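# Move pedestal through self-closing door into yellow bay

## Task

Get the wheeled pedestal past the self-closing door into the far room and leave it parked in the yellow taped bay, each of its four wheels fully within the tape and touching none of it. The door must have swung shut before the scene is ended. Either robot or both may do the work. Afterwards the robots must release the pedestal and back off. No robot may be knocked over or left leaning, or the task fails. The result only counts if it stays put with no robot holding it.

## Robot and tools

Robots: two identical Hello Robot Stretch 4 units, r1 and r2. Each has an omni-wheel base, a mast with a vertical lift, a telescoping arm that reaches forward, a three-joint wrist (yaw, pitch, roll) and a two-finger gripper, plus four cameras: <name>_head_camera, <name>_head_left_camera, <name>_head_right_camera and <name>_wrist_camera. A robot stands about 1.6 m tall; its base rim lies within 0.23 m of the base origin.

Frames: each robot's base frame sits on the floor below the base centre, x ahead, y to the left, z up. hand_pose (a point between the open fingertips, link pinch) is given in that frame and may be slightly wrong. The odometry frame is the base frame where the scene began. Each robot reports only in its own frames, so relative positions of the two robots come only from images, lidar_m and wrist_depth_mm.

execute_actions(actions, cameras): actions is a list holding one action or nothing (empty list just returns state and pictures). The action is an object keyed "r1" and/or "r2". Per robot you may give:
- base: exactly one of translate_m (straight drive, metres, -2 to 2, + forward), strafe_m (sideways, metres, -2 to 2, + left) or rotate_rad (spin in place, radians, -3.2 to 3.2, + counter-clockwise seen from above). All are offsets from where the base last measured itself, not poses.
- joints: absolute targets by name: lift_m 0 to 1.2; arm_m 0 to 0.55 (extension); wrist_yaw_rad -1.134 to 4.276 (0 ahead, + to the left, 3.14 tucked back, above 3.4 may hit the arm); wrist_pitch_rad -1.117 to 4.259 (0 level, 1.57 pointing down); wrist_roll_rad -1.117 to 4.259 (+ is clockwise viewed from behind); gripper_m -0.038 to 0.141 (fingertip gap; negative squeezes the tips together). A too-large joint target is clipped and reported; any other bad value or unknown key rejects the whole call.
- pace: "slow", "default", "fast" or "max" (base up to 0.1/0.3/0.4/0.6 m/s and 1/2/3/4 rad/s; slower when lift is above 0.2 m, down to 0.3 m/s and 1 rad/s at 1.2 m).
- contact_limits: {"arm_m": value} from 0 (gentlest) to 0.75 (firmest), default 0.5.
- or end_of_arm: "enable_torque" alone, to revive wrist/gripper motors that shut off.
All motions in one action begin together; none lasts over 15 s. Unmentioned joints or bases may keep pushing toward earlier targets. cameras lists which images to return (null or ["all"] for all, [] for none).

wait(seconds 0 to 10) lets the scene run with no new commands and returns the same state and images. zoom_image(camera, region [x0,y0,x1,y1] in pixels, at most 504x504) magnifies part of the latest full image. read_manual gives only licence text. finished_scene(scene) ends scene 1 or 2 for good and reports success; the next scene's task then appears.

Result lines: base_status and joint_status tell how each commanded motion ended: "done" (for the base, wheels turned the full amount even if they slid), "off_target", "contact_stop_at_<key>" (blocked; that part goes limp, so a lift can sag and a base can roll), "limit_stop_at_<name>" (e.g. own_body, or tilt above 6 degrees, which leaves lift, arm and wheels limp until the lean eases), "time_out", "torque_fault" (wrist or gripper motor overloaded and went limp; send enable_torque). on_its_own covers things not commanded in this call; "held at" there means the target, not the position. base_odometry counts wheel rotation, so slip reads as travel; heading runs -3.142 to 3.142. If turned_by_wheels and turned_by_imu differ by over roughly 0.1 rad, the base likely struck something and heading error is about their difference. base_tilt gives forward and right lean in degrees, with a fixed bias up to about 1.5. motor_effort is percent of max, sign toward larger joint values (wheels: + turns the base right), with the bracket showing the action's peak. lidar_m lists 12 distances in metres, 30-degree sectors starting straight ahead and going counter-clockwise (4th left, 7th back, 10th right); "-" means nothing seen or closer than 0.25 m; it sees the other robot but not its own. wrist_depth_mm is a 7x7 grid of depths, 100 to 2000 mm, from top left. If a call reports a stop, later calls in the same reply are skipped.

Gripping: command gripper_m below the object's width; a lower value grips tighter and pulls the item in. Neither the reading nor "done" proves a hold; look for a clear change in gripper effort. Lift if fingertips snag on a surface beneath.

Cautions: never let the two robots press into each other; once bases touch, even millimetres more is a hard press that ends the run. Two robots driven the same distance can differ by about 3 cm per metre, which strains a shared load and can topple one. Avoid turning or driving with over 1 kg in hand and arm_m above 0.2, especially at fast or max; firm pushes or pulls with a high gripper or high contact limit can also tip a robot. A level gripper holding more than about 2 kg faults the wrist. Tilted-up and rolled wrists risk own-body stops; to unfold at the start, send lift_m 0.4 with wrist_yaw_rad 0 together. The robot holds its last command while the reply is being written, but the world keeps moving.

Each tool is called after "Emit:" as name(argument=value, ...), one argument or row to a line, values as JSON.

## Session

Emit:
execute_actions(
  actions=[],
)

Scene clock: 0.00 s.
r1.base_odometry: x=+0.000 y=+0.000 heading=+0.000 (m, m, rad; r1's odometry frame)
r1.turned_by_wheels: +0.000 (rad since the last result)
r1.turned_by_imu: +0.000 (rad since the last result)
r1.base_tilt: forward=-0.2 right=-0.2 (deg)
r1.lidar_m: 0.67 0.97 2.03 2.15 3.08 2.65 1.03 0.78 0.75 0.81 0.65 0.62
r1.base_status: not commanded
r1.joint_positions: lift_m=+0.205 arm_m=-0.001 wrist_yaw_rad=+3.149 wrist_pitch_rad=+0.014 wrist_roll_rad=-0.001 gripper_m=+0.057
r1.joint_status: not commanded
r1.motor_effort: lift_m=+21 arm_m=-1 wrist_yaw_rad=+0 wrist_pitch_rad=-8 wrist_roll_rad=-2 gripper_m=-3 wheel_0=+1 wheel_1=+0 wheel_2=+0 (%)
r1.hand_pose: x=-0.1195 y=+0.0852 z=+0.3796 quat_wxyz=(-0.004, -0.007, -0.001, +1.000) (m; r1's base frame)
r1.wrist_depth_mm: - 137 1281 1921 - - - / - 119 167 1921 - - - / - 126 176 - - - - / 137 139 1182 1983 - - - / 831 1025 1255 - - - - / 854 976 193 1430 200 1430 1430 / 820 891 991 123 976 960 976
r2.base_odometry: x=+0.000 y=+0.000 heading=+0.000 (m, m, rad; r2's odometry frame)
r2.turned_by_wheels: +0.000 (rad since the last result)
r2.turned_by_imu: +0.000 (rad since the last result)
r2.base_tilt: forward=-0.8 right=+0.5 (deg)
r2.lidar_m: 2.16 1.91 1.96 1.78 1.62 1.65 2.02 2.80 2.83 3.46 2.20 3.39
r2.base_status: not commanded
r2.joint_positions: lift_m=+0.231 arm_m=+0.002 wrist_yaw_rad=+3.104 wrist_pitch_rad=-0.006 wrist_roll_rad=-0.002 gripper_m=+0.057
r2.joint_status: not commanded
r2.motor_effort: lift_m=+19 arm_m=+0 wrist_yaw_rad=+0 wrist_pitch_rad=-7 wrist_roll_rad=+1 gripper_m=-5 wheel_0=+0 wheel_1=+1 wheel_2=+0 (%)
r2.hand_pose: x=-0.1122 y=+0.0983 z=+0.4111 quat_wxyz=(+0.019, +0.003, -0.001, +1.000) (m; r2's base frame)
r2.wrist_depth_mm: - 137 - - 1983 1618 1397 / - 121 174 - 1983 1618 1397 / - 128 184 - - 1618 1366 / 140 141 - - - 1618 1366 / 1808 - - - 1921 1618 1366 / 1098 1229 197 1336 196 1366 1308 / 820 842 946 108 946 931 991
pictures: r1_head_camera, r1_head_left_camera, r1_head_right_camera, r1_wrist_camera, r2_head_camera, r2_head_left_camera, r2_head_right_camera, r2_wrist_camera
camera_calibration (this result's frames):
r1_wrist_camera: T_world_to_cam=[[0.00966831, 0.999668, 0.0238714, -0.0967168], [0.0463786, 0.0233986, -0.99865, 0.432007], [-0.998877, 0.0107624, -0.046137, 0.127968], [0, 0, 0, 1]] pos_world=[0.108723, 0.0851992, 0.439636]
r2_wrist_camera: T_world_to_cam=[[0.0184337, 0.998644, 0.0486803, -0.119915], [0.0279702, 0.0481545, -0.998448, 0.4616], [-0.999439, 0.0197667, -0.0270446, 0.124014], [0, 0, 0, 1]] pos_world=[0.113244, 0.0950733, 0.470076]
Images, in order (width x height): r1_head_camera 420x560, r1_head_left_camera 420x672, r1_head_right_camera 420x672, r1_wrist_camera 616x392, r2_head_camera 420x560, r2_head_left_camera 420x672, r2_head_right_camera 420x672, r2_wrist_camera 616x392.

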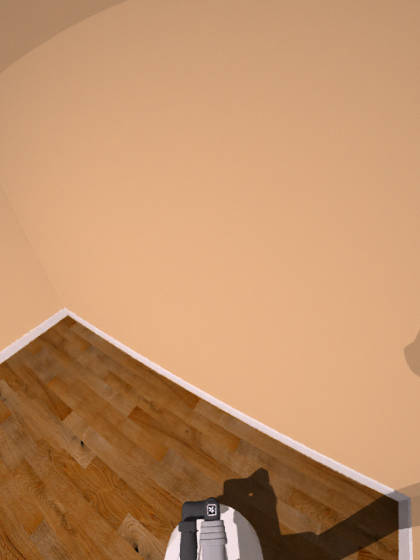

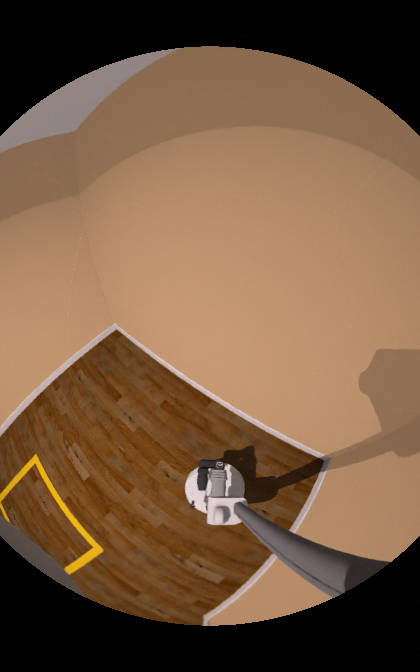

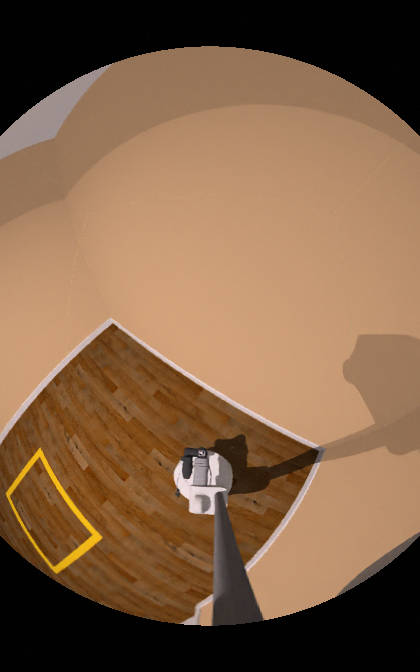

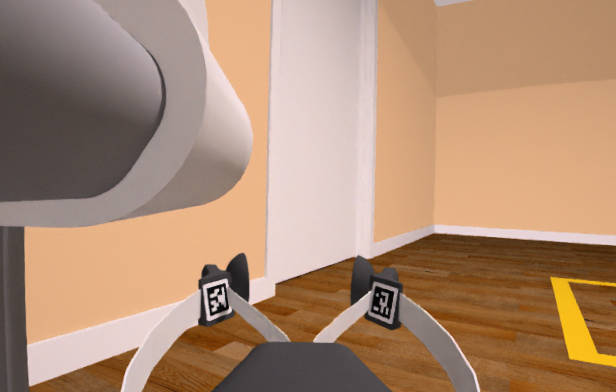

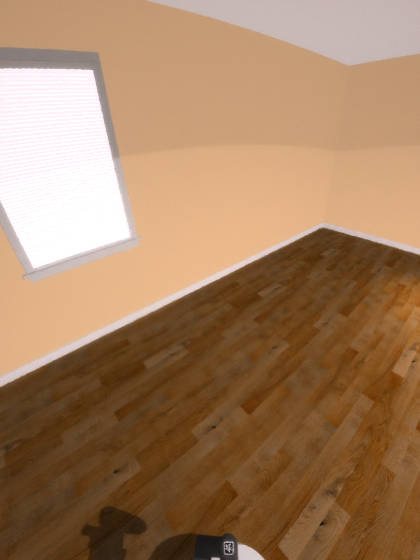

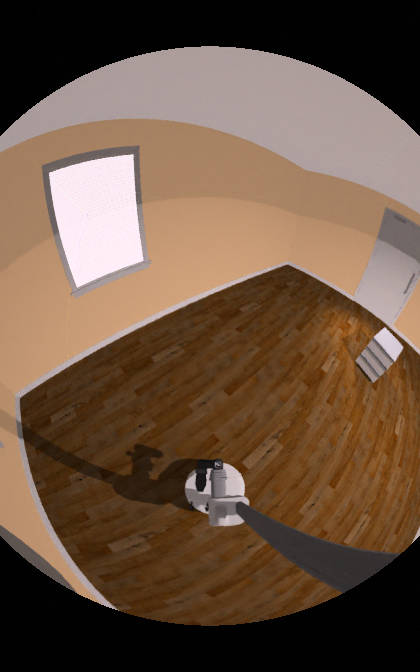

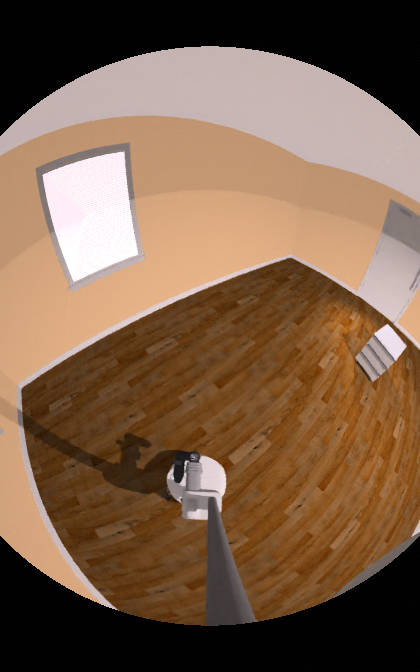

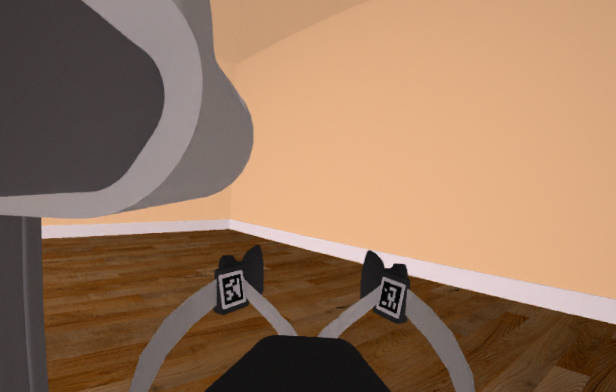

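Emit:
execute_actions(
  actions=[
    {"r1":{"base":{"rotate_rad":-2.18},"joints":{"lift_m":0.18}},"r2":{"base":{"rotate_rad":-0.85}}},
  ],
  cameras=[],
)

Emit:
execute_actions(
  actions=[
    {"r1":{"base":{"strafe_m":-1.65},"pace":"fast"},"r2":{"base":{"translate_m":1.5},"joints":{"lift_m":0.6},"pace":"fast"}},
  ],
  cameras=["r1_head_camera","r2_head_camera"],
)

Scene clock: 8.97 s.
r1.base_odometry: x=+0.000 y=+0.000 heading=-2.180 (m, m, rad; r1's odometry frame)
r1.turned_by_wheels: -2.180 (rad since the last result)
r1.turned_by_imu: -2.139 (rad since the last result)
r1.base_tilt: forward=-0.1 right=-0.2 (deg)
r1.lidar_m: 0.75 0.78 0.68 0.63 0.66 0.90 2.02 2.13 2.85 3.34 1.11 0.80
r1.base_status: done
r1.joint_positions: lift_m=+0.180 arm_m=-0.001 wrist_yaw_rad=+3.149 wrist_pitch_rad=+0.014 wrist_roll_rad=-0.001 gripper_m=+0.057
r1.joint_status: all done
r1.motor_effort: lift_m=+17(20) arm_m=-1(1) wrist_yaw_rad=+0(0) wrist_pitch_rad=-7(9) wrist_roll_rad=-2(2) gripper_m=-4(2) wheel_0=+1(7) wheel_1=+1(7) wheel_2=+1(5) (%)
r1.hand_pose: x=-0.1195 y=+0.0852 z=+0.3545 quat_wxyz=(-0.004, -0.007, -0.001, +1.000) (m; r1's base frame)
r1.wrist_depth_mm: - 137 - - - 1098 778 / - 119 167 - - 1098 768 / - 125 177 - 1983 1098 778 / 137 139 - - - 1078 778 / - - - - 1756 1078 768 / 1255 1308 195 1336 200 1060 750 / 866 842 946 123 904 866 750
r2.base_odometry: x=+0.000 y=+0.000 heading=-0.849 (m, m, rad; r2's odometry frame)
r2.turned_by_wheels: -0.849 (rad since the last result)
r2.turned_by_imu: -0.854 (rad since the last result)
r2.base_tilt: forward=-0.8 right=+0.5 (deg)
r2.lidar_m: 2.23 2.73 1.97 1.91 2.05 1.68 1.63 1.71 2.37 2.82 2.94 2.20
r2.base_status: done
r2.joint_positions: lift_m=+0.231 arm_m=+0.002 wrist_yaw_rad=+3.104 wrist_pitch_rad=-0.006 wrist_roll_rad=-0.002 gripper_m=+0.057
r2.joint_status: not commanded
r2.motor_effort: lift_m=+19(19) arm_m=+0(0) wrist_yaw_rad=+2(1) wrist_pitch_rad=-7(7) wrist_roll_rad=-1(2) gripper_m=-5(5) wheel_0=+4(7) wheel_1=+5(12) wheel_2=+5(11) (%)
r2.hand_pose: x=-0.1122 y=+0.0983 z=+0.4111 quat_wxyz=(+0.019, +0.003, -0.001, +1.000) (m; r2's base frame)
r2.wrist_depth_mm: - 138 1708 1756 1708 1756 1756 / - 121 174 1708 1708 1756 1708 / - 128 184 1756 1756 1756 1756 / 140 140 1756 1808 1756 1756 1756 / 1756 1756 1808 1808 1808 1808 1756 / 1098 1229 196 1366 196 1397 1397 / 820 842 946 108 931 931 991
pictures: none
No camera images: the call's "cameras" was empty. Leave "cameras" out to get every camera's image.

Scene clock: 14.23 s.
r1.base_odometry: x=-1.353 y=+0.944 heading=-2.180 (m, m, rad; r1's odometry frame)
r1.turned_by_wheels: +0.000 (rad since the last result)
r1.turned_by_imu: -0.004 (rad since the last result)
r1.base_tilt: forward=-0.1 right=-0.3 (deg)
r1.lidar_m: 0.88 0.92 1.16 2.27 2.33 2.11 1.99 2.05 2.58 2.46 1.19 0.93
r1.base_status: done
r1.joint_positions: lift_m=+0.180 arm_m=-0.001 wrist_yaw_rad=+3.149 wrist_pitch_rad=+0.014 wrist_roll_rad=-0.001 gripper_m=+0.057
r1.joint_status: not commanded
r1.motor_effort: lift_m=+17(17) arm_m=-1(1) wrist_yaw_rad=+0(0) wrist_pitch_rad=-7(9) wrist_roll_rad=+1(1) gripper_m=-3(2) wheel_0=-2(12) wheel_1=+2(12) wheel_2=+0(2) (%)
r1.hand_pose: x=-0.1195 y=+0.0852 z=+0.3545 quat_wxyz=(-0.004, -0.007, -0.001, +1.000) (m; r1's base frame)
r1.wrist_depth_mm: - 137 - - - - - / - 120 167 - - - - / - 126 177 - - - - / 137 139 - - - - - / - - - - - - - / 1255 1281 194 1308 200 1366 1366 / 866 842 931 123 917 904 917
r2.base_odometry: x=+0.992 y=-1.125 heading=-0.848 (m, m, rad; r2's odometry frame)
r2.turned_by_wheels: +0.000 (rad since the last result)
r2.turned_by_imu: -0.003 (rad since the last result)
r2.base_tilt: forward=-0.8 right=+0.6 (deg)
r2.lidar_m: 2.68 2.69 1.98 1.90 2.00 2.80 3.16 3.28 2.95 2.86 0.86 0.78
r2.base_status: done
r2.joint_positions: lift_m=+0.600 arm_m=+0.002 wrist_yaw_rad=+3.104 wrist_pitch_rad=-0.006 wrist_roll_rad=-0.002 gripper_m=+0.057
r2.joint_status: all done
r2.motor_effort: lift_m=+22(23) arm_m=-1(0) wrist_yaw_rad=+1(2) wrist_pitch_rad=-7(6) wrist_roll_rad=+1(1) gripper_m=-4(6) wheel_0=+2(9) wheel_1=+3(8) wheel_2=+0(13) (%)
r2.hand_pose: x=-0.1122 y=+0.0983 z=+0.7797 quat_wxyz=(+0.019, +0.003, -0.001, +1.000) (m; r2's base frame)
r2.wrist_depth_mm: - 138 - - - - - / - 121 175 - - - - / - 128 184 - - - - / 140 141 - - - - - / - - - - - - - / 1983 - 196 - 196 - - / 1499 1537 1756 108 1708 1661 1756
pictures: r1_head_camera, r2_head_camera
Images, in order (width x height): r1_head_camera 420x560, r2_head_camera 420x560.

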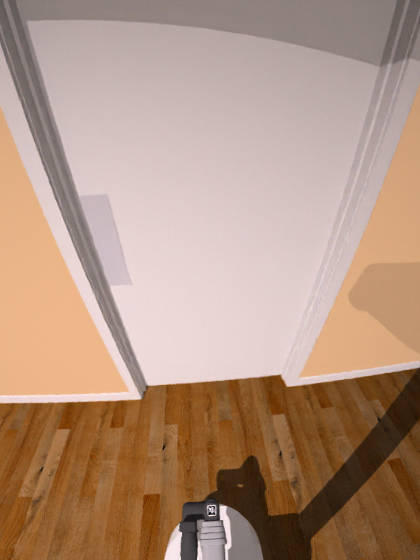

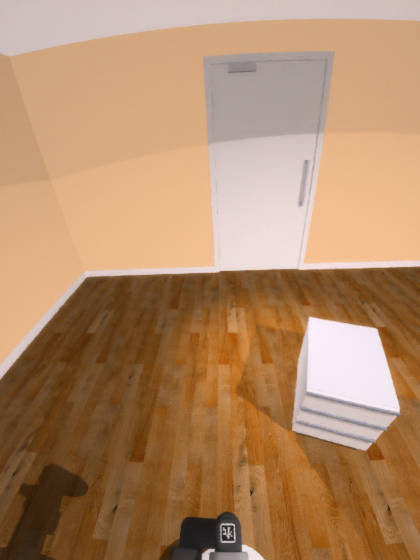

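Emit:
execute_actions(
  actions=[
    {"r1":{"base":{"translate_m":0.62}},"r2":{"base":{"strafe_m":-0.62}}},
  ],
  cameras=[],
)

Emit:
execute_actions(
  actions=[
    {"r1":{"base":{"translate_m":0.6},"pace":"slow"},"r2":{"base":{"translate_m":0.55},"pace":"slow"}},
  ],
  cameras=["r1_head_right_camera","r2_head_camera"],
)

Scene clock: 21.00 s.
r1.base_odometry: x=-1.708 y=+0.435 heading=-2.180 (m, m, rad; r1's odometry frame)
r1.turned_by_wheels: +0.000 (rad since the last result)
r1.turned_by_imu: -0.001 (rad since the last result)
r1.base_tilt: forward=-0.1 right=-0.3 (deg)
r1.lidar_m: 0.25 0.26 0.37 0.75 2.36 2.75 2.61 2.72 2.57 0.90 0.41 0.30
r1.base_status: done
r1.joint_positions: lift_m=+0.180 arm_m=-0.001 wrist_yaw_rad=+3.149 wrist_pitch_rad=+0.014 wrist_roll_rad=-0.001 gripper_m=+0.057
r1.joint_status: not commanded
r1.motor_effort: lift_m=+17(17) arm_m=-1(1) wrist_yaw_rad=+0(1) wrist_pitch_rad=-9(7) wrist_roll_rad=-1(1) gripper_m=-4(5) wheel_0=+0(2) wheel_1=+1(2) wheel_2=+0(9) (%)
r1.hand_pose: x=-0.1195 y=+0.0852 z=+0.3545 quat_wxyz=(-0.004, -0.007, -0.001, +1.000) (m; r1's base frame)
r1.wrist_depth_mm: - 137 - - - - - / - 119 167 - - - - / - 126 177 - - - - / 137 138 - - - - - / - - - - - - - / 1229 1255 193 1366 201 1366 1366 / 866 842 946 122 904 904 931
r2.base_odometry: x=+0.526 y=-1.535 heading=-0.849 (m, m, rad; r2's odometry frame)
r2.turned_by_wheels: +0.000 (rad since the last result)
r2.turned_by_imu: -0.003 (rad since the last result)
r2.base_tilt: forward=-0.8 right=+0.5 (deg)
r2.lidar_m: 0.58 0.71 2.63 2.54 2.64 3.25 3.19 3.10 2.30 2.22 2.32 0.58
r2.base_status: done
r2.joint_positions: lift_m=+0.600 arm_m=+0.002 wrist_yaw_rad=+3.104 wrist_pitch_rad=-0.006 wrist_roll_rad=-0.002 gripper_m=+0.057
r2.joint_status: not commanded
r2.motor_effort: lift_m=+21(21) arm_m=+0(0) wrist_yaw_rad=+2(1) wrist_pitch_rad=-8(7) wrist_roll_rad=-1(1) gripper_m=-6(5) wheel_0=+1(10) wheel_1=-4(12) wheel_2=+0(0) (%)
r2.hand_pose: x=-0.1122 y=+0.0983 z=+0.7797 quat_wxyz=(+0.019, +0.003, -0.001, +1.000) (m; r2's base frame)
r2.wrist_depth_mm: - 138 - - - - - / - 121 175 - - - - / - 128 185 - - - - / 140 141 - - - - - / - - - - - - - / - - 196 - 196 - - / 1464 1537 1708 108 1661 1661 1756
pictures: none
No camera images: the call's "cameras" was empty. Leave "cameras" out to get every camera's image.

Scene clock: 28.27 s.
r1.base_odometry: x=-2.051 y=-0.057 heading=-2.180 (m, m, rad; r1's odometry frame)
r1.turned_by_wheels: +0.000 (rad since the last result)
r1.turned_by_imu: -0.001 (rad since the last result)
r1.base_tilt: forward=-0.1 right=-0.3 (deg)
r1.lidar_m: 0.25 0.47 2.41 1.17 0.52 3.36 3.25 3.31 0.38 0.25 0.25 0.25
r1.base_status: done
r1.joint_positions: lift_m=+0.180 arm_m=-0.001 wrist_yaw_rad=+3.149 wrist_pitch_rad=+0.014 wrist_roll_rad=-0.001 gripper_m=+0.057
r1.joint_status: not commanded
r1.motor_effort: lift_m=+19(19) arm_m=-1(1) wrist_yaw_rad=+0(1) wrist_pitch_rad=-7(7) wrist_roll_rad=-2(0) gripper_m=-3(1) wheel_0=+7(22) wheel_1=+1(16) wheel_2=-10(19) (%)
r1.hand_pose: x=-0.1195 y=+0.0852 z=+0.3544 quat_wxyz=(-0.004, -0.007, -0.001, +1.000) (m; r1's base frame)
r1.wrist_depth_mm: - 137 - - - - 521 / - 120 167 - - - 530 / - 125 176 - - - 504 / 137 139 - - - - 504 / - - - - - - 496 / 1229 1281 194 1336 200 1366 504 / 854 820 931 122 904 917 492
r2.base_odometry: x=+0.890 y=-1.947 heading=-0.849 (m, m, rad; r2's odometry frame)
r2.turned_by_wheels: +0.000 (rad since the last result)
r2.turned_by_imu: +0.002 (rad since the last result)
r2.base_tilt: forward=-0.8 right=+0.5 (deg)
r2.lidar_m: 0.25 0.27 2.61 2.52 2.65 3.69 3.78 3.11 2.32 2.23 0.26 0.25
r2.base_status: done
r2.joint_positions: lift_m=+0.600 arm_m=+0.002 wrist_yaw_rad=+3.104 wrist_pitch_rad=-0.006 wrist_roll_rad=-0.002 gripper_m=+0.057
r2.joint_status: not commanded
r2.motor_effort: lift_m=+21(21) arm_m=+0(0) wrist_yaw_rad=+1(3) wrist_pitch_rad=-5(8) wrist_roll_rad=-1(1) gripper_m=-4(5) wheel_0=+9(11) wheel_1=+8(15) wheel_2=-15(23) (%)
r2.hand_pose: x=-0.1122 y=+0.0983 z=+0.7797 quat_wxyz=(+0.019, +0.003, -0.001, +1.000) (m; r2's base frame)
r2.wrist_depth_mm: - 138 - - - - - / - 121 175 - - - - / - 128 184 - - - - / 140 141 - - - - - / - - - - - - - / - - 197 - 196 - - / 1499 1537 1708 108 1708 1708 1756
pictures: r1_head_right_camera, r2_head_camera
Images, in order (width x height): r1_head_right_camera 420x672, r2_head_camera 420x560.

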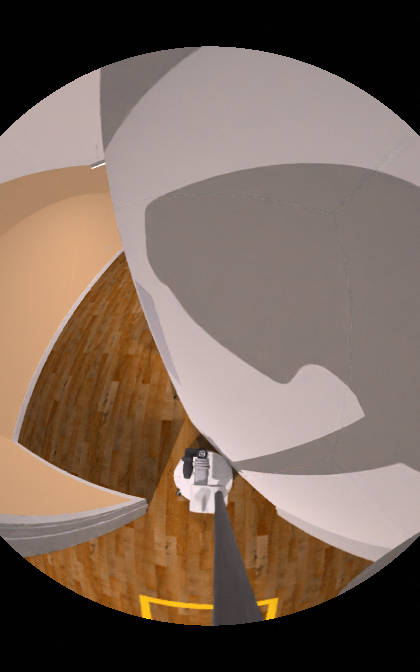

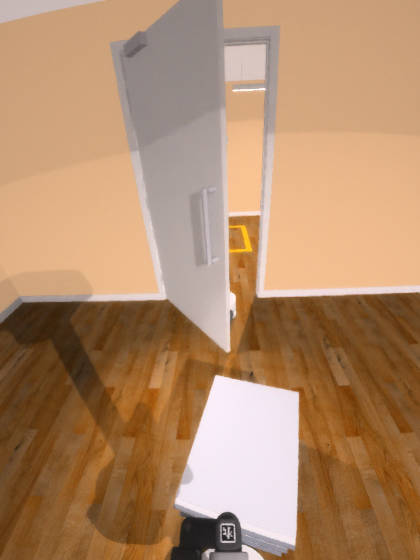

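Emit:
execute_actions(
  actions=[
    {"r1":{"base":{"rotate_rad":-0.7},"pace":"slow"},"r2":{"base":{"strafe_m":-0.1},"pace":"slow"}},
  ],
  cameras=[],
)

Emit:
execute_actions(
  actions=[
    {"r1":{"base":{"translate_m":0.45},"pace":"slow"},"r2":{"base":{"translate_m":0.25},"pace":"slow"}},
  ],
  cameras=["r1_head_right_camera","r2_head_camera"],
)

Scene clock: 35.80 s.
r1.base_odometry: x=-2.051 y=-0.056 heading=-2.879 (m, m, rad; r1's odometry frame)
r1.turned_by_wheels: -0.699 (rad since the last result)
r1.turned_by_imu: -0.685 (rad since the last result)
r1.base_tilt: forward=-0.2 right=-0.3 (deg)
r1.lidar_m: - 0.25 0.34 2.60 2.30 0.53 0.51 3.21 3.22 0.54 0.26 0.25
r1.base_status: done
r1.joint_positions: lift_m=+0.180 arm_m=-0.001 wrist_yaw_rad=+3.149 wrist_pitch_rad=+0.014 wrist_roll_rad=-0.001 gripper_m=+0.057
r1.joint_status: not commanded
r1.motor_effort: lift_m=+19(19) arm_m=-1(1) wrist_yaw_rad=-1(0) wrist_pitch_rad=-6(6) wrist_roll_rad=-1(1) gripper_m=-1(5) wheel_0=+10(12) wheel_1=+4(5) wheel_2=-5(8) (%)
r1.hand_pose: x=-0.1195 y=+0.0852 z=+0.3544 quat_wxyz=(-0.004, -0.007, -0.001, +1.000) (m; r1's base frame)
r1.wrist_depth_mm: - 137 - 683 741 1008 1618 / - 119 168 668 723 1025 1576 / - 126 177 661 741 1042 1661 / 137 138 - 661 732 1042 1618 / - - - 661 741 1060 1708 / 1229 1255 194 668 201 1078 1336 / 866 831 960 123 741 904 917
r2.base_odometry: x=+0.815 y=-2.013 heading=-0.848 (m, m, rad; r2's odometry frame)
r2.turned_by_wheels: +0.000 (rad since the last result)
r2.turned_by_imu: +0.000 (rad since the last result)
r2.base_tilt: forward=-0.8 right=+0.5 (deg)
r2.lidar_m: 0.25 0.27 2.70 2.61 2.75 3.83 3.78 2.96 2.21 2.13 2.24 0.25
r2.base_status: done
r2.joint_positions: lift_m=+0.600 arm_m=+0.002 wrist_yaw_rad=+3.104 wrist_pitch_rad=-0.006 wrist_roll_rad=-0.002 gripper_m=+0.057
r2.joint_status: not commanded
r2.motor_effort: lift_m=+21(21) arm_m=+0(0) wrist_yaw_rad=+2(1) wrist_pitch_rad=-8(8) wrist_roll_rad=+0(0) gripper_m=-4(5) wheel_0=+11(19) wheel_1=-3(14) wheel_2=-4(14) (%)
r2.hand_pose: x=-0.1122 y=+0.0983 z=+0.7797 quat_wxyz=(+0.019, +0.003, -0.001, +1.000) (m; r2's base frame)
r2.wrist_depth_mm: - 138 - - - - - / - 121 175 - - - - / - 128 184 - - - - / 140 141 - - - - - / - - - - - - - / 1983 - 196 - 196 - - / 1499 1537 1756 108 1708 1756 1808
pictures: none
No camera images: the call's "cameras" was empty. Leave "cameras" out to get every camera's image.

Scene clock: 41.57 s.
r1.base_odometry: x=-2.485 y=-0.173 heading=-2.879 (m, m, rad; r1's odometry frame)
r1.turned_by_wheels: +0.000 (rad since the last result)
r1.turned_by_imu: -0.003 (rad since the last result)
r1.base_tilt: forward=+0.0 right=-0.4 (deg)
r1.lidar_m: 0.25 0.45 0.53 0.57 2.62 1.11 0.95 3.55 0.41 0.25 0.25 0.25
r1.base_status: done
r1.joint_positions: lift_m=+0.180 arm_m=-0.001 wrist_yaw_rad=+3.149 wrist_pitch_rad=+0.014 wrist_roll_rad=-0.001 gripper_m=+0.057
r1.joint_status: not commanded
r1.motor_effort: lift_m=+19(19) arm_m=-1(1) wrist_yaw_rad=+0(1) wrist_pitch_rad=-7(9) wrist_roll_rad=-1(2) gripper_m=-5(4) wheel_0=+6(8) wheel_1=+1(11) wheel_2=-6(17) (%)
r1.hand_pose: x=-0.1195 y=+0.0852 z=+0.3544 quat_wxyz=(-0.004, -0.007, -0.001, +1.000) (m; r1's base frame)
r1.wrist_depth_mm: - 137 - 1160 1336 1863 - / - 120 167 1160 1336 1863 - / - 125 177 1160 1336 1863 - / 137 138 - 1160 1336 1921 - / - - - 1160 1366 1921 - / 1229 1281 194 1118 200 1366 1366 / 878 831 931 123 917 904 946
r2.base_odometry: x=+0.980 y=-2.200 heading=-0.848 (m, m, rad; r2's odometry frame)
r2.turned_by_wheels: +0.000 (rad since the last result)
r2.turned_by_imu: -0.003 (rad since the last result)
r2.base_tilt: forward=-0.8 right=+0.6 (deg)
r2.lidar_m: 0.25 0.25 2.70 2.62 2.74 3.82 4.09 2.99 2.20 2.14 2.23 0.25
r2.base_status: done
r2.joint_positions: lift_m=+0.600 arm_m=+0.002 wrist_yaw_rad=+3.104 wrist_pitch_rad=-0.006 wrist_roll_rad=-0.002 gripper_m=+0.057
r2.joint_status: not commanded
r2.motor_effort: lift_m=+21(21) arm_m=+0(0) wrist_yaw_rad=+3(3) wrist_pitch_rad=-8(8) wrist_roll_rad=+0(0) gripper_m=-5(5) wheel_0=+6(12) wheel_1=+9(13) wheel_2=-16(23) (%)
r2.hand_pose: x=-0.1122 y=+0.0983 z=+0.7797 quat_wxyz=(+0.019, +0.003, -0.001, +1.000) (m; r2's base frame)
r2.wrist_depth_mm: - 138 - - - - - / - 121 175 - - - - / - 128 184 - - - - / 140 140 - - - - - / - - - - - - - / 1983 - 196 - 196 - - / 1464 1499 1708 107 1708 1661 1808
pictures: r1_head_right_camera, r2_head_camera
Images, in order (width x height): r1_head_right_camera 420x672, r2_head_camera 420x560.

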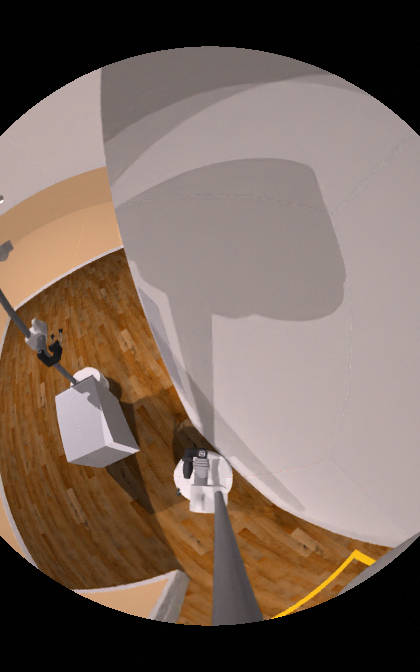

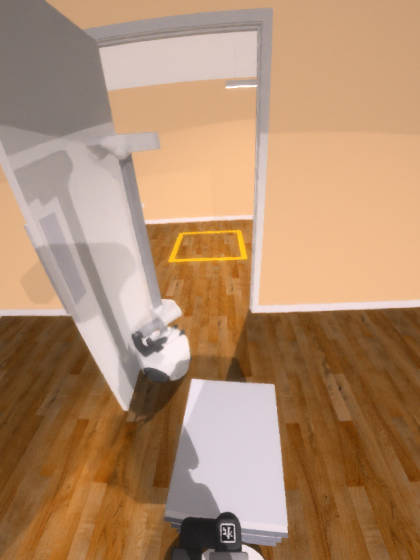

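Emit:
execute_actions(
  actions=[
    {"r1":{"base":{"translate_m":0.1},"pace":"slow"},"r2":{"base":{"strafe_m":-0.06},"pace":"slow"}},
  ],
  cameras=[],
)

Emit:
execute_actions(
  actions=[
    {"r1":{"base":{"translate_m":0.25},"pace":"slow"},"r2":{"base":{"translate_m":0.25},"pace":"slow"}},
  ],
  cameras=["r1_head_right_camera","r2_head_camera"],
)

Scene clock: 47.73 s.
r1.base_odometry: x=-2.581 y=-0.199 heading=-2.879 (m, m, rad; r1's odometry frame)
r1.turned_by_wheels: +0.000 (rad since the last result)
r1.turned_by_imu: -0.001 (rad since the last result)
r1.base_tilt: forward=+0.0 right=-0.3 (deg)
r1.lidar_m: 0.26 4.67 0.65 0.52 2.64 1.28 1.05 3.62 0.35 0.25 - 0.25
r1.base_status: done
r1.joint_positions: lift_m=+0.180 arm_m=-0.001 wrist_yaw_rad=+3.149 wrist_pitch_rad=+0.014 wrist_roll_rad=-0.001 gripper_m=+0.057
r1.joint_status: not commanded
r1.motor_effort: lift_m=+19(19) arm_m=-1(1) wrist_yaw_rad=+0(0) wrist_pitch_rad=-10(7) wrist_roll_rad=+1(0) gripper_m=-6(2) wheel_0=+4(7) wheel_1=+0(3) wheel_2=-6(12) (%)
r1.hand_pose: x=-0.1195 y=+0.0852 z=+0.3544 quat_wxyz=(-0.004, -0.007, -0.001, +1.000) (m; r1's base frame)
r1.wrist_depth_mm: - 137 - 1255 1464 - - / - 119 167 1255 1464 - - / - 125 177 1255 1499 - - / 137 138 - 1255 1537 - - / - - - 1255 1537 1983 - / 1205 1281 194 1205 199 1397 1366 / 866 831 931 123 904 904 931
r2.base_odometry: x=+0.935 y=-2.239 heading=-0.848 (m, m, rad; r2's odometry frame)
r2.turned_by_wheels: +0.000 (rad since the last result)
r2.turned_by_imu: +0.000 (rad since the last result)
r2.base_tilt: forward=-0.8 right=+0.5 (deg)
r2.lidar_m: 0.25 0.25 0.32 2.68 2.80 3.90 4.08 2.89 2.16 2.08 2.16 0.25
r2.base_status: done
r2.joint_positions: lift_m=+0.600 arm_m=+0.002 wrist_yaw_rad=+3.104 wrist_pitch_rad=-0.006 wrist_roll_rad=-0.002 gripper_m=+0.057
r2.joint_status: not commanded
r2.motor_effort: lift_m=+21(21) arm_m=+0(0) wrist_yaw_rad=+1(1) wrist_pitch_rad=-8(7) wrist_roll_rad=-1(1) gripper_m=-5(5) wheel_0=+13(19) wheel_1=-4(7) wheel_2=-3(19) (%)
r2.hand_pose: x=-0.1122 y=+0.0983 z=+0.7797 quat_wxyz=(+0.019, +0.003, -0.001, +1.000) (m; r2's base frame)
r2.wrist_depth_mm: - 138 - - - - - / - 121 174 - - - - / - 128 184 - - - - / 140 141 - - - - - / - - - - - - - / 1983 - 197 - 196 - - / 1499 1537 1708 108 1708 1708 1808
pictures: none
No camera images: the call's "cameras" was empty. Leave "cameras" out to get every camera's image.

Scene clock: 51.50 s.
r1.base_odometry: x=-2.823 y=-0.264 heading=-2.879 (m, m, rad; r1's odometry frame)
r1.turned_by_wheels: +0.000 (rad since the last result)
r1.turned_by_imu: -0.001 (rad since the last result)
r1.base_tilt: forward=-0.2 right=-0.3 (deg)
r1.lidar_m: 2.30 4.30 4.96 0.54 0.48 1.58 1.29 0.74 0.29 0.25 - 0.25
r1.base_status: done
r1.joint_positions: lift_m=+0.180 arm_m=-0.001 wrist_yaw_rad=+3.149 wrist_pitch_rad=+0.014 wrist_roll_rad=-0.001 gripper_m=+0.057
r1.joint_status: not commanded
r1.motor_effort: lift_m=+19(19) arm_m=-1(1) wrist_yaw_rad=+1(0) wrist_pitch_rad=-7(6) wrist_roll_rad=-2(1) gripper_m=-3(1) wheel_0=+3(9) wheel_1=+2(6) wheel_2=-4(12) (%)
r1.hand_pose: x=-0.1195 y=+0.0852 z=+0.3544 quat_wxyz=(-0.004, -0.007, -0.001, +1.000) (m; r1's base frame)
r1.wrist_depth_mm: - 138 - 1499 1756 - - / - 119 167 1576 1808 - - / - 126 177 1499 1863 - 445 / 137 139 - 1499 1808 - 436 / - - - 1499 1863 - 436 / 1229 1255 193 1336 200 1229 436 / 866 842 931 122 904 473 436
r2.base_odometry: x=+1.099 y=-2.427 heading=-0.848 (m, m, rad; r2's odometry frame)
r2.turned_by_wheels: +0.000 (rad since the last result)
r2.turned_by_imu: -0.003 (rad since the last result)
r2.base_tilt: forward=-0.8 right=+0.5 (deg)
r2.lidar_m: 0.25 0.25 0.29 2.67 2.79 3.89 - 2.89 2.16 2.07 2.20 0.25
r2.base_status: done
r2.joint_positions: lift_m=+0.600 arm_m=+0.002 wrist_yaw_rad=+3.104 wrist_pitch_rad=-0.006 wrist_roll_rad=-0.002 gripper_m=+0.057
r2.joint_status: not commanded
r2.motor_effort: lift_m=+21(21) arm_m=+0(0) wrist_yaw_rad=+1(0) wrist_pitch_rad=-7(7) wrist_roll_rad=+0(1) gripper_m=-4(4) wheel_0=+5(12) wheel_1=+11(14) wheel_2=-17(22) (%)
r2.hand_pose: x=-0.1122 y=+0.0983 z=+0.7797 quat_wxyz=(+0.019, +0.003, -0.001, +1.000) (m; r2's base frame)
r2.wrist_depth_mm: - 138 - - - - - / - 121 175 - - - - / - 128 184 - - - - / 140 141 - - - - - / - - - - - - - / - - 196 - 197 - - / 1499 1537 1756 108 1661 1708 1756
pictures: r1_head_right_camera, r2_head_camera
Images, in order (width x height): r1_head_right_camera 420x672, r2_head_camera 420x560.

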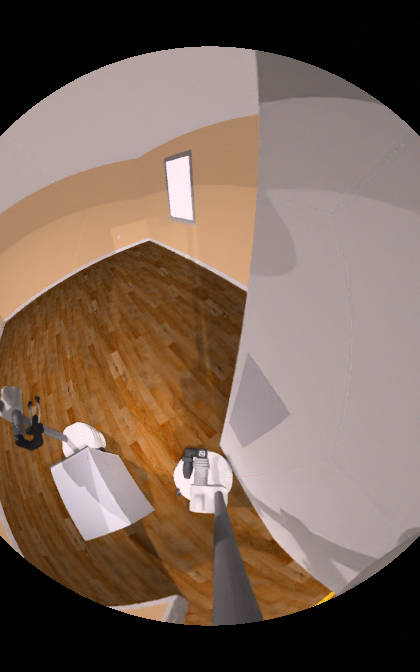

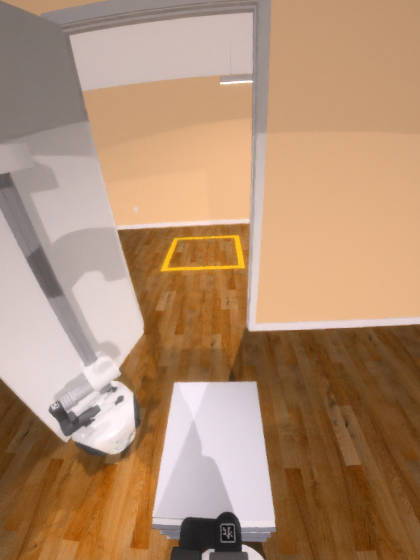

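Emit:
execute_actions(
  actions=[
    {"r2":{"base":{"rotate_rad":0.13},"pace":"slow"}},
  ],
  cameras=[],
)

Emit:
execute_actions(
  actions=[
    {"r1":{"base":{"translate_m":0.08},"pace":"slow"},"r2":{"base":{"translate_m":0.4},"pace":"slow"}},
  ],
  cameras=["r2_head_left_camera","r2_head_camera"],
)

Scene clock: 56.47 s.
r1.base_odometry: x=-2.823 y=-0.264 heading=-2.879 (m, m, rad; r1's odometry frame)
r1.turned_by_wheels: +0.000 (rad since the last result)
r1.turned_by_imu: -0.001 (rad since the last result)
r1.base_tilt: forward=-0.1 right=-0.3 (deg)
r1.lidar_m: 2.28 4.35 4.99 0.54 0.48 1.62 1.30 0.68 0.25 0.25 - 0.25
r1.base_status: not commanded
r1.joint_positions: lift_m=+0.180 arm_m=-0.001 wrist_yaw_rad=+3.149 wrist_pitch_rad=+0.014 wrist_roll_rad=-0.001 gripper_m=+0.057
r1.joint_status: not commanded
r1.motor_effort: lift_m=+19(19) arm_m=-1(1) wrist_yaw_rad=+1(1) wrist_pitch_rad=-6(6) wrist_roll_rad=-1(1) gripper_m=-3(1) wheel_0=+3(3) wheel_1=+2(2) wheel_2=-4(4) (%)
r1.hand_pose: x=-0.1195 y=+0.0852 z=+0.3544 quat_wxyz=(-0.004, -0.007, -0.001, +1.000) (m; r1's base frame)
r1.wrist_depth_mm: - 137 - 1499 1808 - - / - 119 167 1499 1808 - - / - 126 177 1499 1863 - 442 / 137 138 - 1537 1921 - 439 / - - - 1576 1808 - 439 / 1229 1255 193 1336 200 1255 436 / 866 831 960 123 904 469 433
r2.base_odometry: x=+1.099 y=-2.426 heading=-0.720 (m, m, rad; r2's odometry frame)
r2.turned_by_wheels: +0.128 (rad since the last result)
r2.turned_by_imu: +0.128 (rad since the last result)
r2.base_tilt: forward=-0.8 right=+0.5 (deg)
r2.lidar_m: 0.25 0.25 0.95 2.66 2.93 4.25 - 2.61 2.11 2.09 2.01 0.25
r2.base_status: done
r2.joint_positions: lift_m=+0.600 arm_m=+0.002 wrist_yaw_rad=+3.104 wrist_pitch_rad=-0.006 wrist_roll_rad=-0.002 gripper_m=+0.057
r2.joint_status: not commanded
r2.motor_effort: lift_m=+21(21) arm_m=+0(0) wrist_yaw_rad=+2(0) wrist_pitch_rad=-6(6) wrist_roll_rad=+0(0) gripper_m=-4(5) wheel_0=-1(6) wheel_1=-2(11) wheel_2=-16(20) (%)
r2.hand_pose: x=-0.1122 y=+0.0983 z=+0.7797 quat_wxyz=(+0.019, +0.003, -0.001, +1.000) (m; r2's base frame)
r2.wrist_depth_mm: - 138 - - - - - / - 121 175 - - - - / - 128 184 - - - - / 140 141 - - - - - / - - - - - - - / - - 196 - 196 - - / 1499 1499 1708 108 1708 1661 1756
pictures: none
No camera images: the call's "cameras" was empty. Leave "cameras" out to get every camera's image.

Scene clock: 61.73 s.
r1.base_odometry: x=-2.900 y=-0.285 heading=-2.879 (m, m, rad; r1's odometry frame)
r1.turned_by_wheels: +0.000 (rad since the last result)
r1.turned_by_imu: -0.001 (rad since the last result)
r1.base_tilt: forward=+0.0 right=-0.2 (deg)
r1.lidar_m: 2.25 4.18 4.89 0.61 0.50 0.50 0.62 0.56 0.26 0.25 1.82 0.25
r1.base_status: done
r1.joint_positions: lift_m=+0.180 arm_m=-0.001 wrist_yaw_rad=+3.149 wrist_pitch_rad=+0.014 wrist_roll_rad=-0.001 gripper_m=+0.057
r1.joint_status: not commanded
r1.motor_effort: lift_m=+19(19) arm_m=-1(1) wrist_yaw_rad=+0(0) wrist_pitch_rad=-7(7) wrist_roll_rad=+0(1) gripper_m=+1(1) wheel_0=+3(9) wheel_1=+1(3) wheel_2=-4(10) (%)
r1.hand_pose: x=-0.1195 y=+0.0852 z=+0.3544 quat_wxyz=(-0.004, -0.007, -0.001, +1.000) (m; r1's base frame)
r1.wrist_depth_mm: - 137 - 1661 1863 - - / - 120 168 1576 1921 - - / - 126 177 1576 1756 539 462 / 137 139 - 741 615 512 455 / - - - 750 597 517 455 / 1229 1229 194 759 200 512 449 / 854 831 946 123 609 488 449
r2.base_odometry: x=+1.399 y=-2.690 heading=-0.720 (m, m, rad; r2's odometry frame)
r2.turned_by_wheels: +0.000 (rad since the last result)
r2.turned_by_imu: -0.004 (rad since the last result)
r2.base_tilt: forward=-0.8 right=+0.5 (deg)
r2.lidar_m: 0.25 0.25 0.60 0.82 2.88 4.40 - 2.68 2.18 2.13 0.28 0.25
r2.base_status: done
r2.joint_positions: lift_m=+0.600 arm_m=+0.002 wrist_yaw_rad=+3.104 wrist_pitch_rad=-0.006 wrist_roll_rad=-0.002 gripper_m=+0.057
r2.joint_status: not commanded
r2.motor_effort: lift_m=+21(21) arm_m=+0(0) wrist_yaw_rad=-1(0) wrist_pitch_rad=-7(7) wrist_roll_rad=+1(0) gripper_m=-5(5) wheel_0=+6(9) wheel_1=+9(14) wheel_2=-16(24) (%)
r2.hand_pose: x=-0.1122 y=+0.0983 z=+0.7797 quat_wxyz=(+0.019, +0.003, -0.001, +1.000) (m; r2's base frame)
r2.wrist_depth_mm: - 138 - - - - - / - 121 175 - - - - / - 128 184 - - - - / 140 141 - - - - - / - - - - - - - / 1983 - 196 - 196 - - / 1499 1537 1661 108 1708 1708 1756
pictures: r2_head_camera, r2_head_left_camera
Images, in order (width x height): r2_head_camera 420x560, r2_head_left_camera 420x672.

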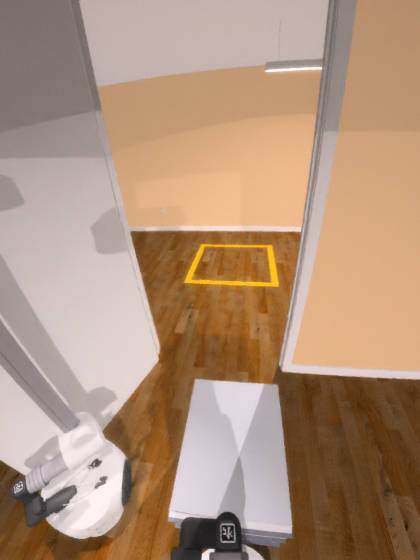

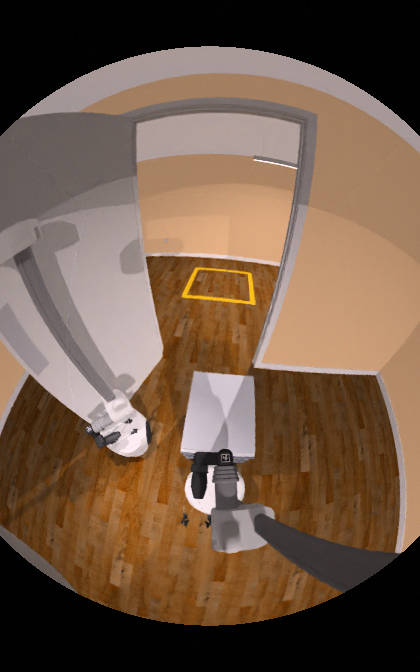

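Emit:
execute_actions(
  actions=[
    {"r2":{"base":{"translate_m":0.4}}},
  ],
  cameras=["r2_head_left_camera","r2_head_camera"],
)

Scene clock: 67.93 s.
r1.base_odometry: x=-2.900 y=-0.285 heading=-2.879 (m, m, rad; r1's odometry frame)
r1.turned_by_wheels: +0.000 (rad since the last result)
r1.turned_by_imu: -0.001 (rad since the last result)
r1.base_tilt: forward=-0.3 right=-0.3 (deg)
r1.lidar_m: 2.23 4.17 4.89 3.23 0.48 0.48 0.57 0.59 0.26 0.25 1.84 0.25
r1.base_status: not commanded
r1.joint_positions: lift_m=+0.180 arm_m=-0.001 wrist_yaw_rad=+3.149 wrist_pitch_rad=+0.014 wrist_roll_rad=-0.001 gripper_m=+0.057
r1.joint_status: not commanded
r1.motor_effort: lift_m=+19(19) arm_m=-1(1) wrist_yaw_rad=+1(1) wrist_pitch_rad=-8(9) wrist_roll_rad=-1(1) gripper_m=-6(2) wheel_0=+3(3) wheel_1=+1(1) wheel_2=-4(4) (%)
r1.hand_pose: x=-0.1195 y=+0.0852 z=+0.3544 quat_wxyz=(-0.004, -0.007, -0.001, +1.000) (m; r1's base frame)
r1.wrist_depth_mm: - 137 - 1661 1756 - 683 / - 119 167 1661 1983 - 683 / - 126 177 1537 1863 - 691 / 137 138 798 707 831 - 699 / - - 904 723 842 - 699 / 1229 1255 193 715 200 654 647 / 866 842 891 123 615 492 484
r2.base_odometry: x=+1.700 y=-2.953 heading=-0.719 (m, m, rad; r2's odometry frame)
r2.turned_by_wheels: +0.000 (rad since the last result)
r2.turned_by_imu: -0.003 (rad since the last result)
r2.base_tilt: forward=-0.8 right=+0.4 (deg)
r2.lidar_m: 0.25 0.25 0.59 0.50 0.59 4.27 - 2.78 2.23 2.07 0.26 0.25
r2.base_status: done
r2.joint_positions: lift_m=+0.600 arm_m=+0.002 wrist_yaw_rad=+3.104 wrist_pitch_rad=-0.006 wrist_roll_rad=-0.002 gripper_m=+0.057
r2.joint_status: not commanded
r2.motor_effort: lift_m=+21(21) arm_m=+0(0) wrist_yaw_rad=+0(2) wrist_pitch_rad=-6(7) wrist_roll_rad=+1(1) gripper_m=-6(5) wheel_0=+5(13) wheel_1=+8(17) wheel_2=-12(29) (%)
r2.hand_pose: x=-0.1122 y=+0.0983 z=+0.7797 quat_wxyz=(+0.019, +0.003, -0.001, +1.000) (m; r2's base frame)
r2.wrist_depth_mm: - 138 - - - - - / - 121 175 - - - - / - 128 184 - - - - / 140 141 - - - - - / - - - - - - - / 1983 - 197 - 196 - - / 1464 1537 1708 107 1708 1661 1808
pictures: r2_head_camera, r2_head_left_camera
Images, in order (width x height): r2_head_camera 420x560, r2_head_left_camera 420x672.

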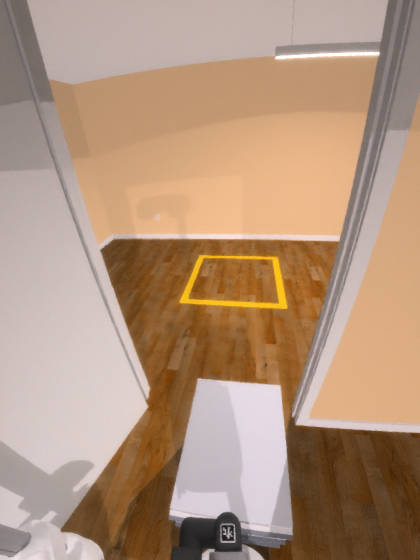

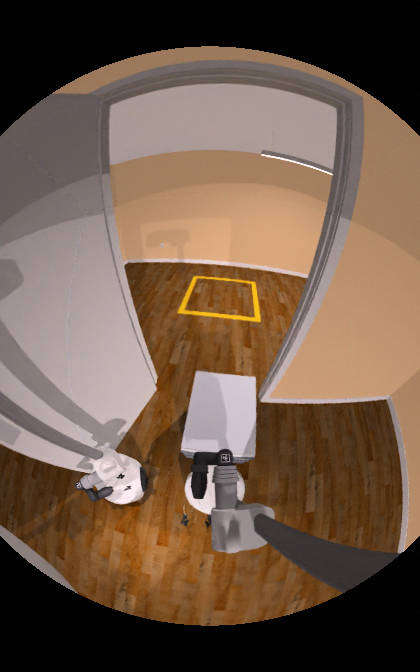

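Emit:
execute_actions(
  actions=[
    {"r2":{"base":{"translate_m":0.6}}},
  ],
  cameras=["r2_head_left_camera","r2_head_camera"],
)

Scene clock: 76.33 s.
r1.base_odometry: x=-2.900 y=-0.285 heading=-2.879 (m, m, rad; r1's odometry frame)
r1.turned_by_wheels: +0.000 (rad since the last result)
r1.turned_by_imu: -0.001 (rad since the last result)
r1.base_tilt: forward=-0.3 right=-0.4 (deg)
r1.lidar_m: 2.24 4.16 4.90 3.25 2.87 1.69 0.71 0.62 0.26 0.25 1.82 0.25
r1.base_status: not commanded
r1.joint_positions: lift_m=+0.180 arm_m=-0.001 wrist_yaw_rad=+3.149 wrist_pitch_rad=+0.014 wrist_roll_rad=-0.001 gripper_m=+0.057
r1.joint_status: not commanded
r1.motor_effort: lift_m=+19(19) arm_m=-1(1) wrist_yaw_rad=-1(0) wrist_pitch_rad=-9(7) wrist_roll_rad=+0(0) gripper_m=-5(2) wheel_0=+3(2) wheel_1=+1(1) wheel_2=-4(4) (%)
r1.hand_pose: x=-0.1195 y=+0.0852 z=+0.3544 quat_wxyz=(-0.004, -0.007, -0.001, +1.000) (m; r1's base frame)
r1.wrist_depth_mm: - 137 976 976 1921 - - / - 119 168 1576 1921 - - / - 126 177 1618 1863 - - / 137 138 1138 1618 1983 - - / - 1138 1160 1078 1983 - - / 1229 1118 194 891 200 1366 1366 / 878 831 878 123 904 891 917
r2.base_odometry: x=+2.151 y=-3.348 heading=-0.719 (m, m, rad; r2's odometry frame)
r2.turned_by_wheels: +0.000 (rad since the last result)
r2.turned_by_imu: -0.004 (rad since the last result)
r2.base_tilt: forward=-0.8 right=+0.5 (deg)
r2.lidar_m: 0.25 0.25 0.58 0.61 0.70 0.75 - 2.87 2.32 0.58 0.26 0.25
r2.base_status: done
r2.joint_positions: lift_m=+0.600 arm_m=+0.002 wrist_yaw_rad=+3.104 wrist_pitch_rad=-0.006 wrist_roll_rad=-0.002 gripper_m=+0.057
r2.joint_status: not commanded
r2.motor_effort: lift_m=+21(21) arm_m=+0(0) wrist_yaw_rad=+1(1) wrist_pitch_rad=-5(7) wrist_roll_rad=+0(0) gripper_m=-4(6) wheel_0=+6(14) wheel_1=+8(11) wheel_2=-12(26) (%)
r2.hand_pose: x=-0.1122 y=+0.0983 z=+0.7797 quat_wxyz=(+0.019, +0.003, -0.001, +1.000) (m; r2's base frame)
r2.wrist_depth_mm: - 138 - - - - - / - 121 175 - - - - / - 128 184 - - - - / 140 141 - - - - - / - - - - - - - / 1983 - 196 - 196 - - / 1499 1537 1708 108 1661 1708 634
pictures: r2_head_camera, r2_head_left_camera
Images, in order (width x height): r2_head_camera 420x560, r2_head_left_camera 420x672.

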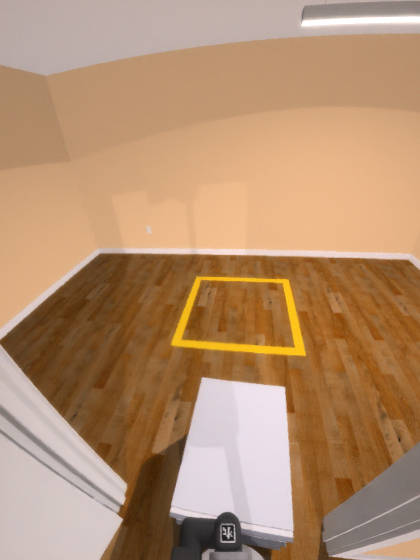

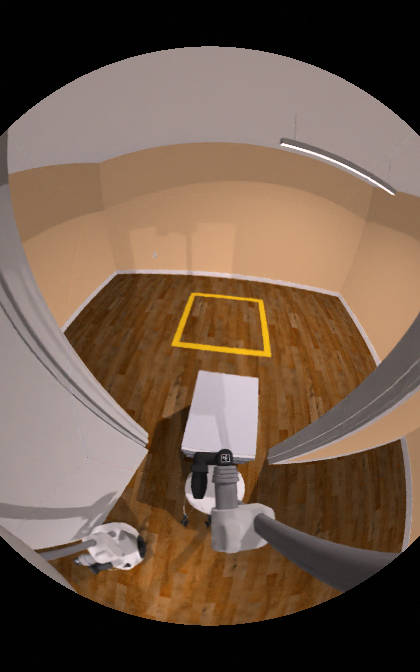

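Emit:
execute_actions(
  actions=[
    {"r1":{"base":{"translate_m":0.3},"pace":"slow"},"r2":{"base":{"translate_m":0.85}}},
  ],
  cameras=["r1_head_right_camera","r2_head_camera"],
)

Scene clock: 84.07 s.
r1.base_odometry: x=-2.986 y=-0.320 heading=-2.910 (m, m, rad; r1's odometry frame)
r1.turned_by_wheels: -0.031 (rad since the last result)
r1.turned_by_imu: -0.029 (rad since the last result)
r1.base_tilt: forward=-0.2 right=-0.4 (deg)
r1.lidar_m: 2.16 3.90 4.83 3.34 2.91 1.93 1.42 0.69 0.25 0.25 1.80 1.83
r1.base_status: translate_m contact_stop (by the wheels' count: +0.092 of +0.300)
r1.joint_positions: lift_m=+0.180 arm_m=-0.001 wrist_yaw_rad=+3.149 wrist_pitch_rad=+0.014 wrist_roll_rad=-0.001 gripper_m=+0.057
r1.joint_status: not commanded
r1.on_its_own: the wheels are slack since a contact_stop
r1.motor_effort: lift_m=+19(19) arm_m=-1(1) wrist_yaw_rad=+0(1) wrist_pitch_rad=-8(9) wrist_roll_rad=-2(1) gripper_m=-4(3) wheel_0=+0(40) wheel_1=+0(23) wheel_2=+0(36) (%)
r1.hand_pose: x=-0.1195 y=+0.0852 z=+0.3544 quat_wxyz=(-0.004, -0.007, -0.001, +1.000) (m; r1's base frame)
r1.wrist_depth_mm: - 137 - 1661 - - - / - 119 167 1708 - - - / - 126 177 1708 - - - / 137 138 - 1708 - - - / 1499 1576 - 1756 - - - / 1229 1281 194 1336 200 1366 1397 / 854 842 931 122 891 904 931
r2.base_odometry: x=+2.790 y=-3.908 heading=-0.719 (m, m, rad; r2's odometry frame)
r2.turned_by_wheels: +0.000 (rad since the last result)
r2.turned_by_imu: -0.005 (rad since the last result)
r2.base_tilt: forward=-0.8 right=+0.6 (deg)
r2.lidar_m: 0.25 0.27 2.38 1.29 0.69 0.77 - 0.72 0.85 2.41 0.26 0.25
r2.base_status: done
r2.joint_positions: lift_m=+0.600 arm_m=+0.002 wrist_yaw_rad=+3.104 wrist_pitch_rad=-0.006 wrist_roll_rad=-0.002 gripper_m=+0.057
r2.joint_status: not commanded
r2.motor_effort: lift_m=+21(21) arm_m=+0(0) wrist_yaw_rad=-1(0) wrist_pitch_rad=-7(9) wrist_roll_rad=-2(2) gripper_m=-4(5) wheel_0=+6(15) wheel_1=+5(15) wheel_2=-11(29) (%)
r2.hand_pose: x=-0.1122 y=+0.0983 z=+0.7797 quat_wxyz=(+0.019, +0.003, -0.001, +1.000) (m; r2's base frame)
r2.wrist_depth_mm: - 138 - - - 1464 661 / - 121 174 - - 1499 634 / - 128 185 - - 1499 647 / 140 141 - - - 1499 634 / 778 - - - - 1499 615 / 768 - 197 - 196 1366 603 / 759 1499 1708 107 1618 707 609
pictures: r1_head_right_camera, r2_head_camera
Images, in order (width x height): r1_head_right_camera 420x672, r2_head_camera 420x560.

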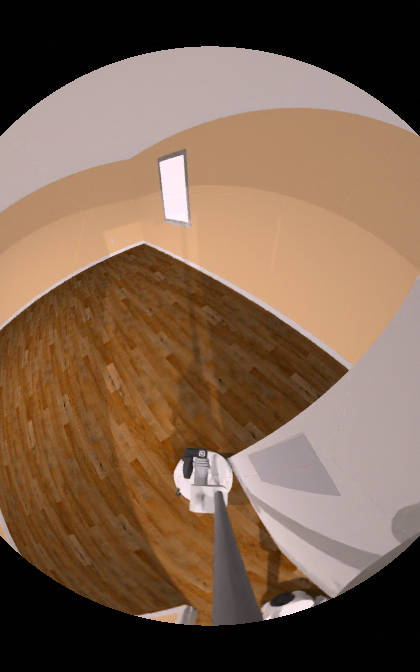

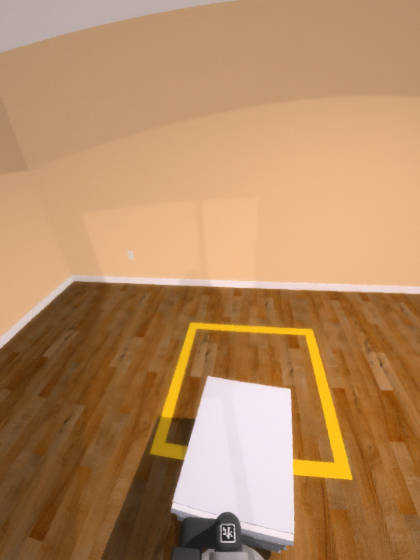

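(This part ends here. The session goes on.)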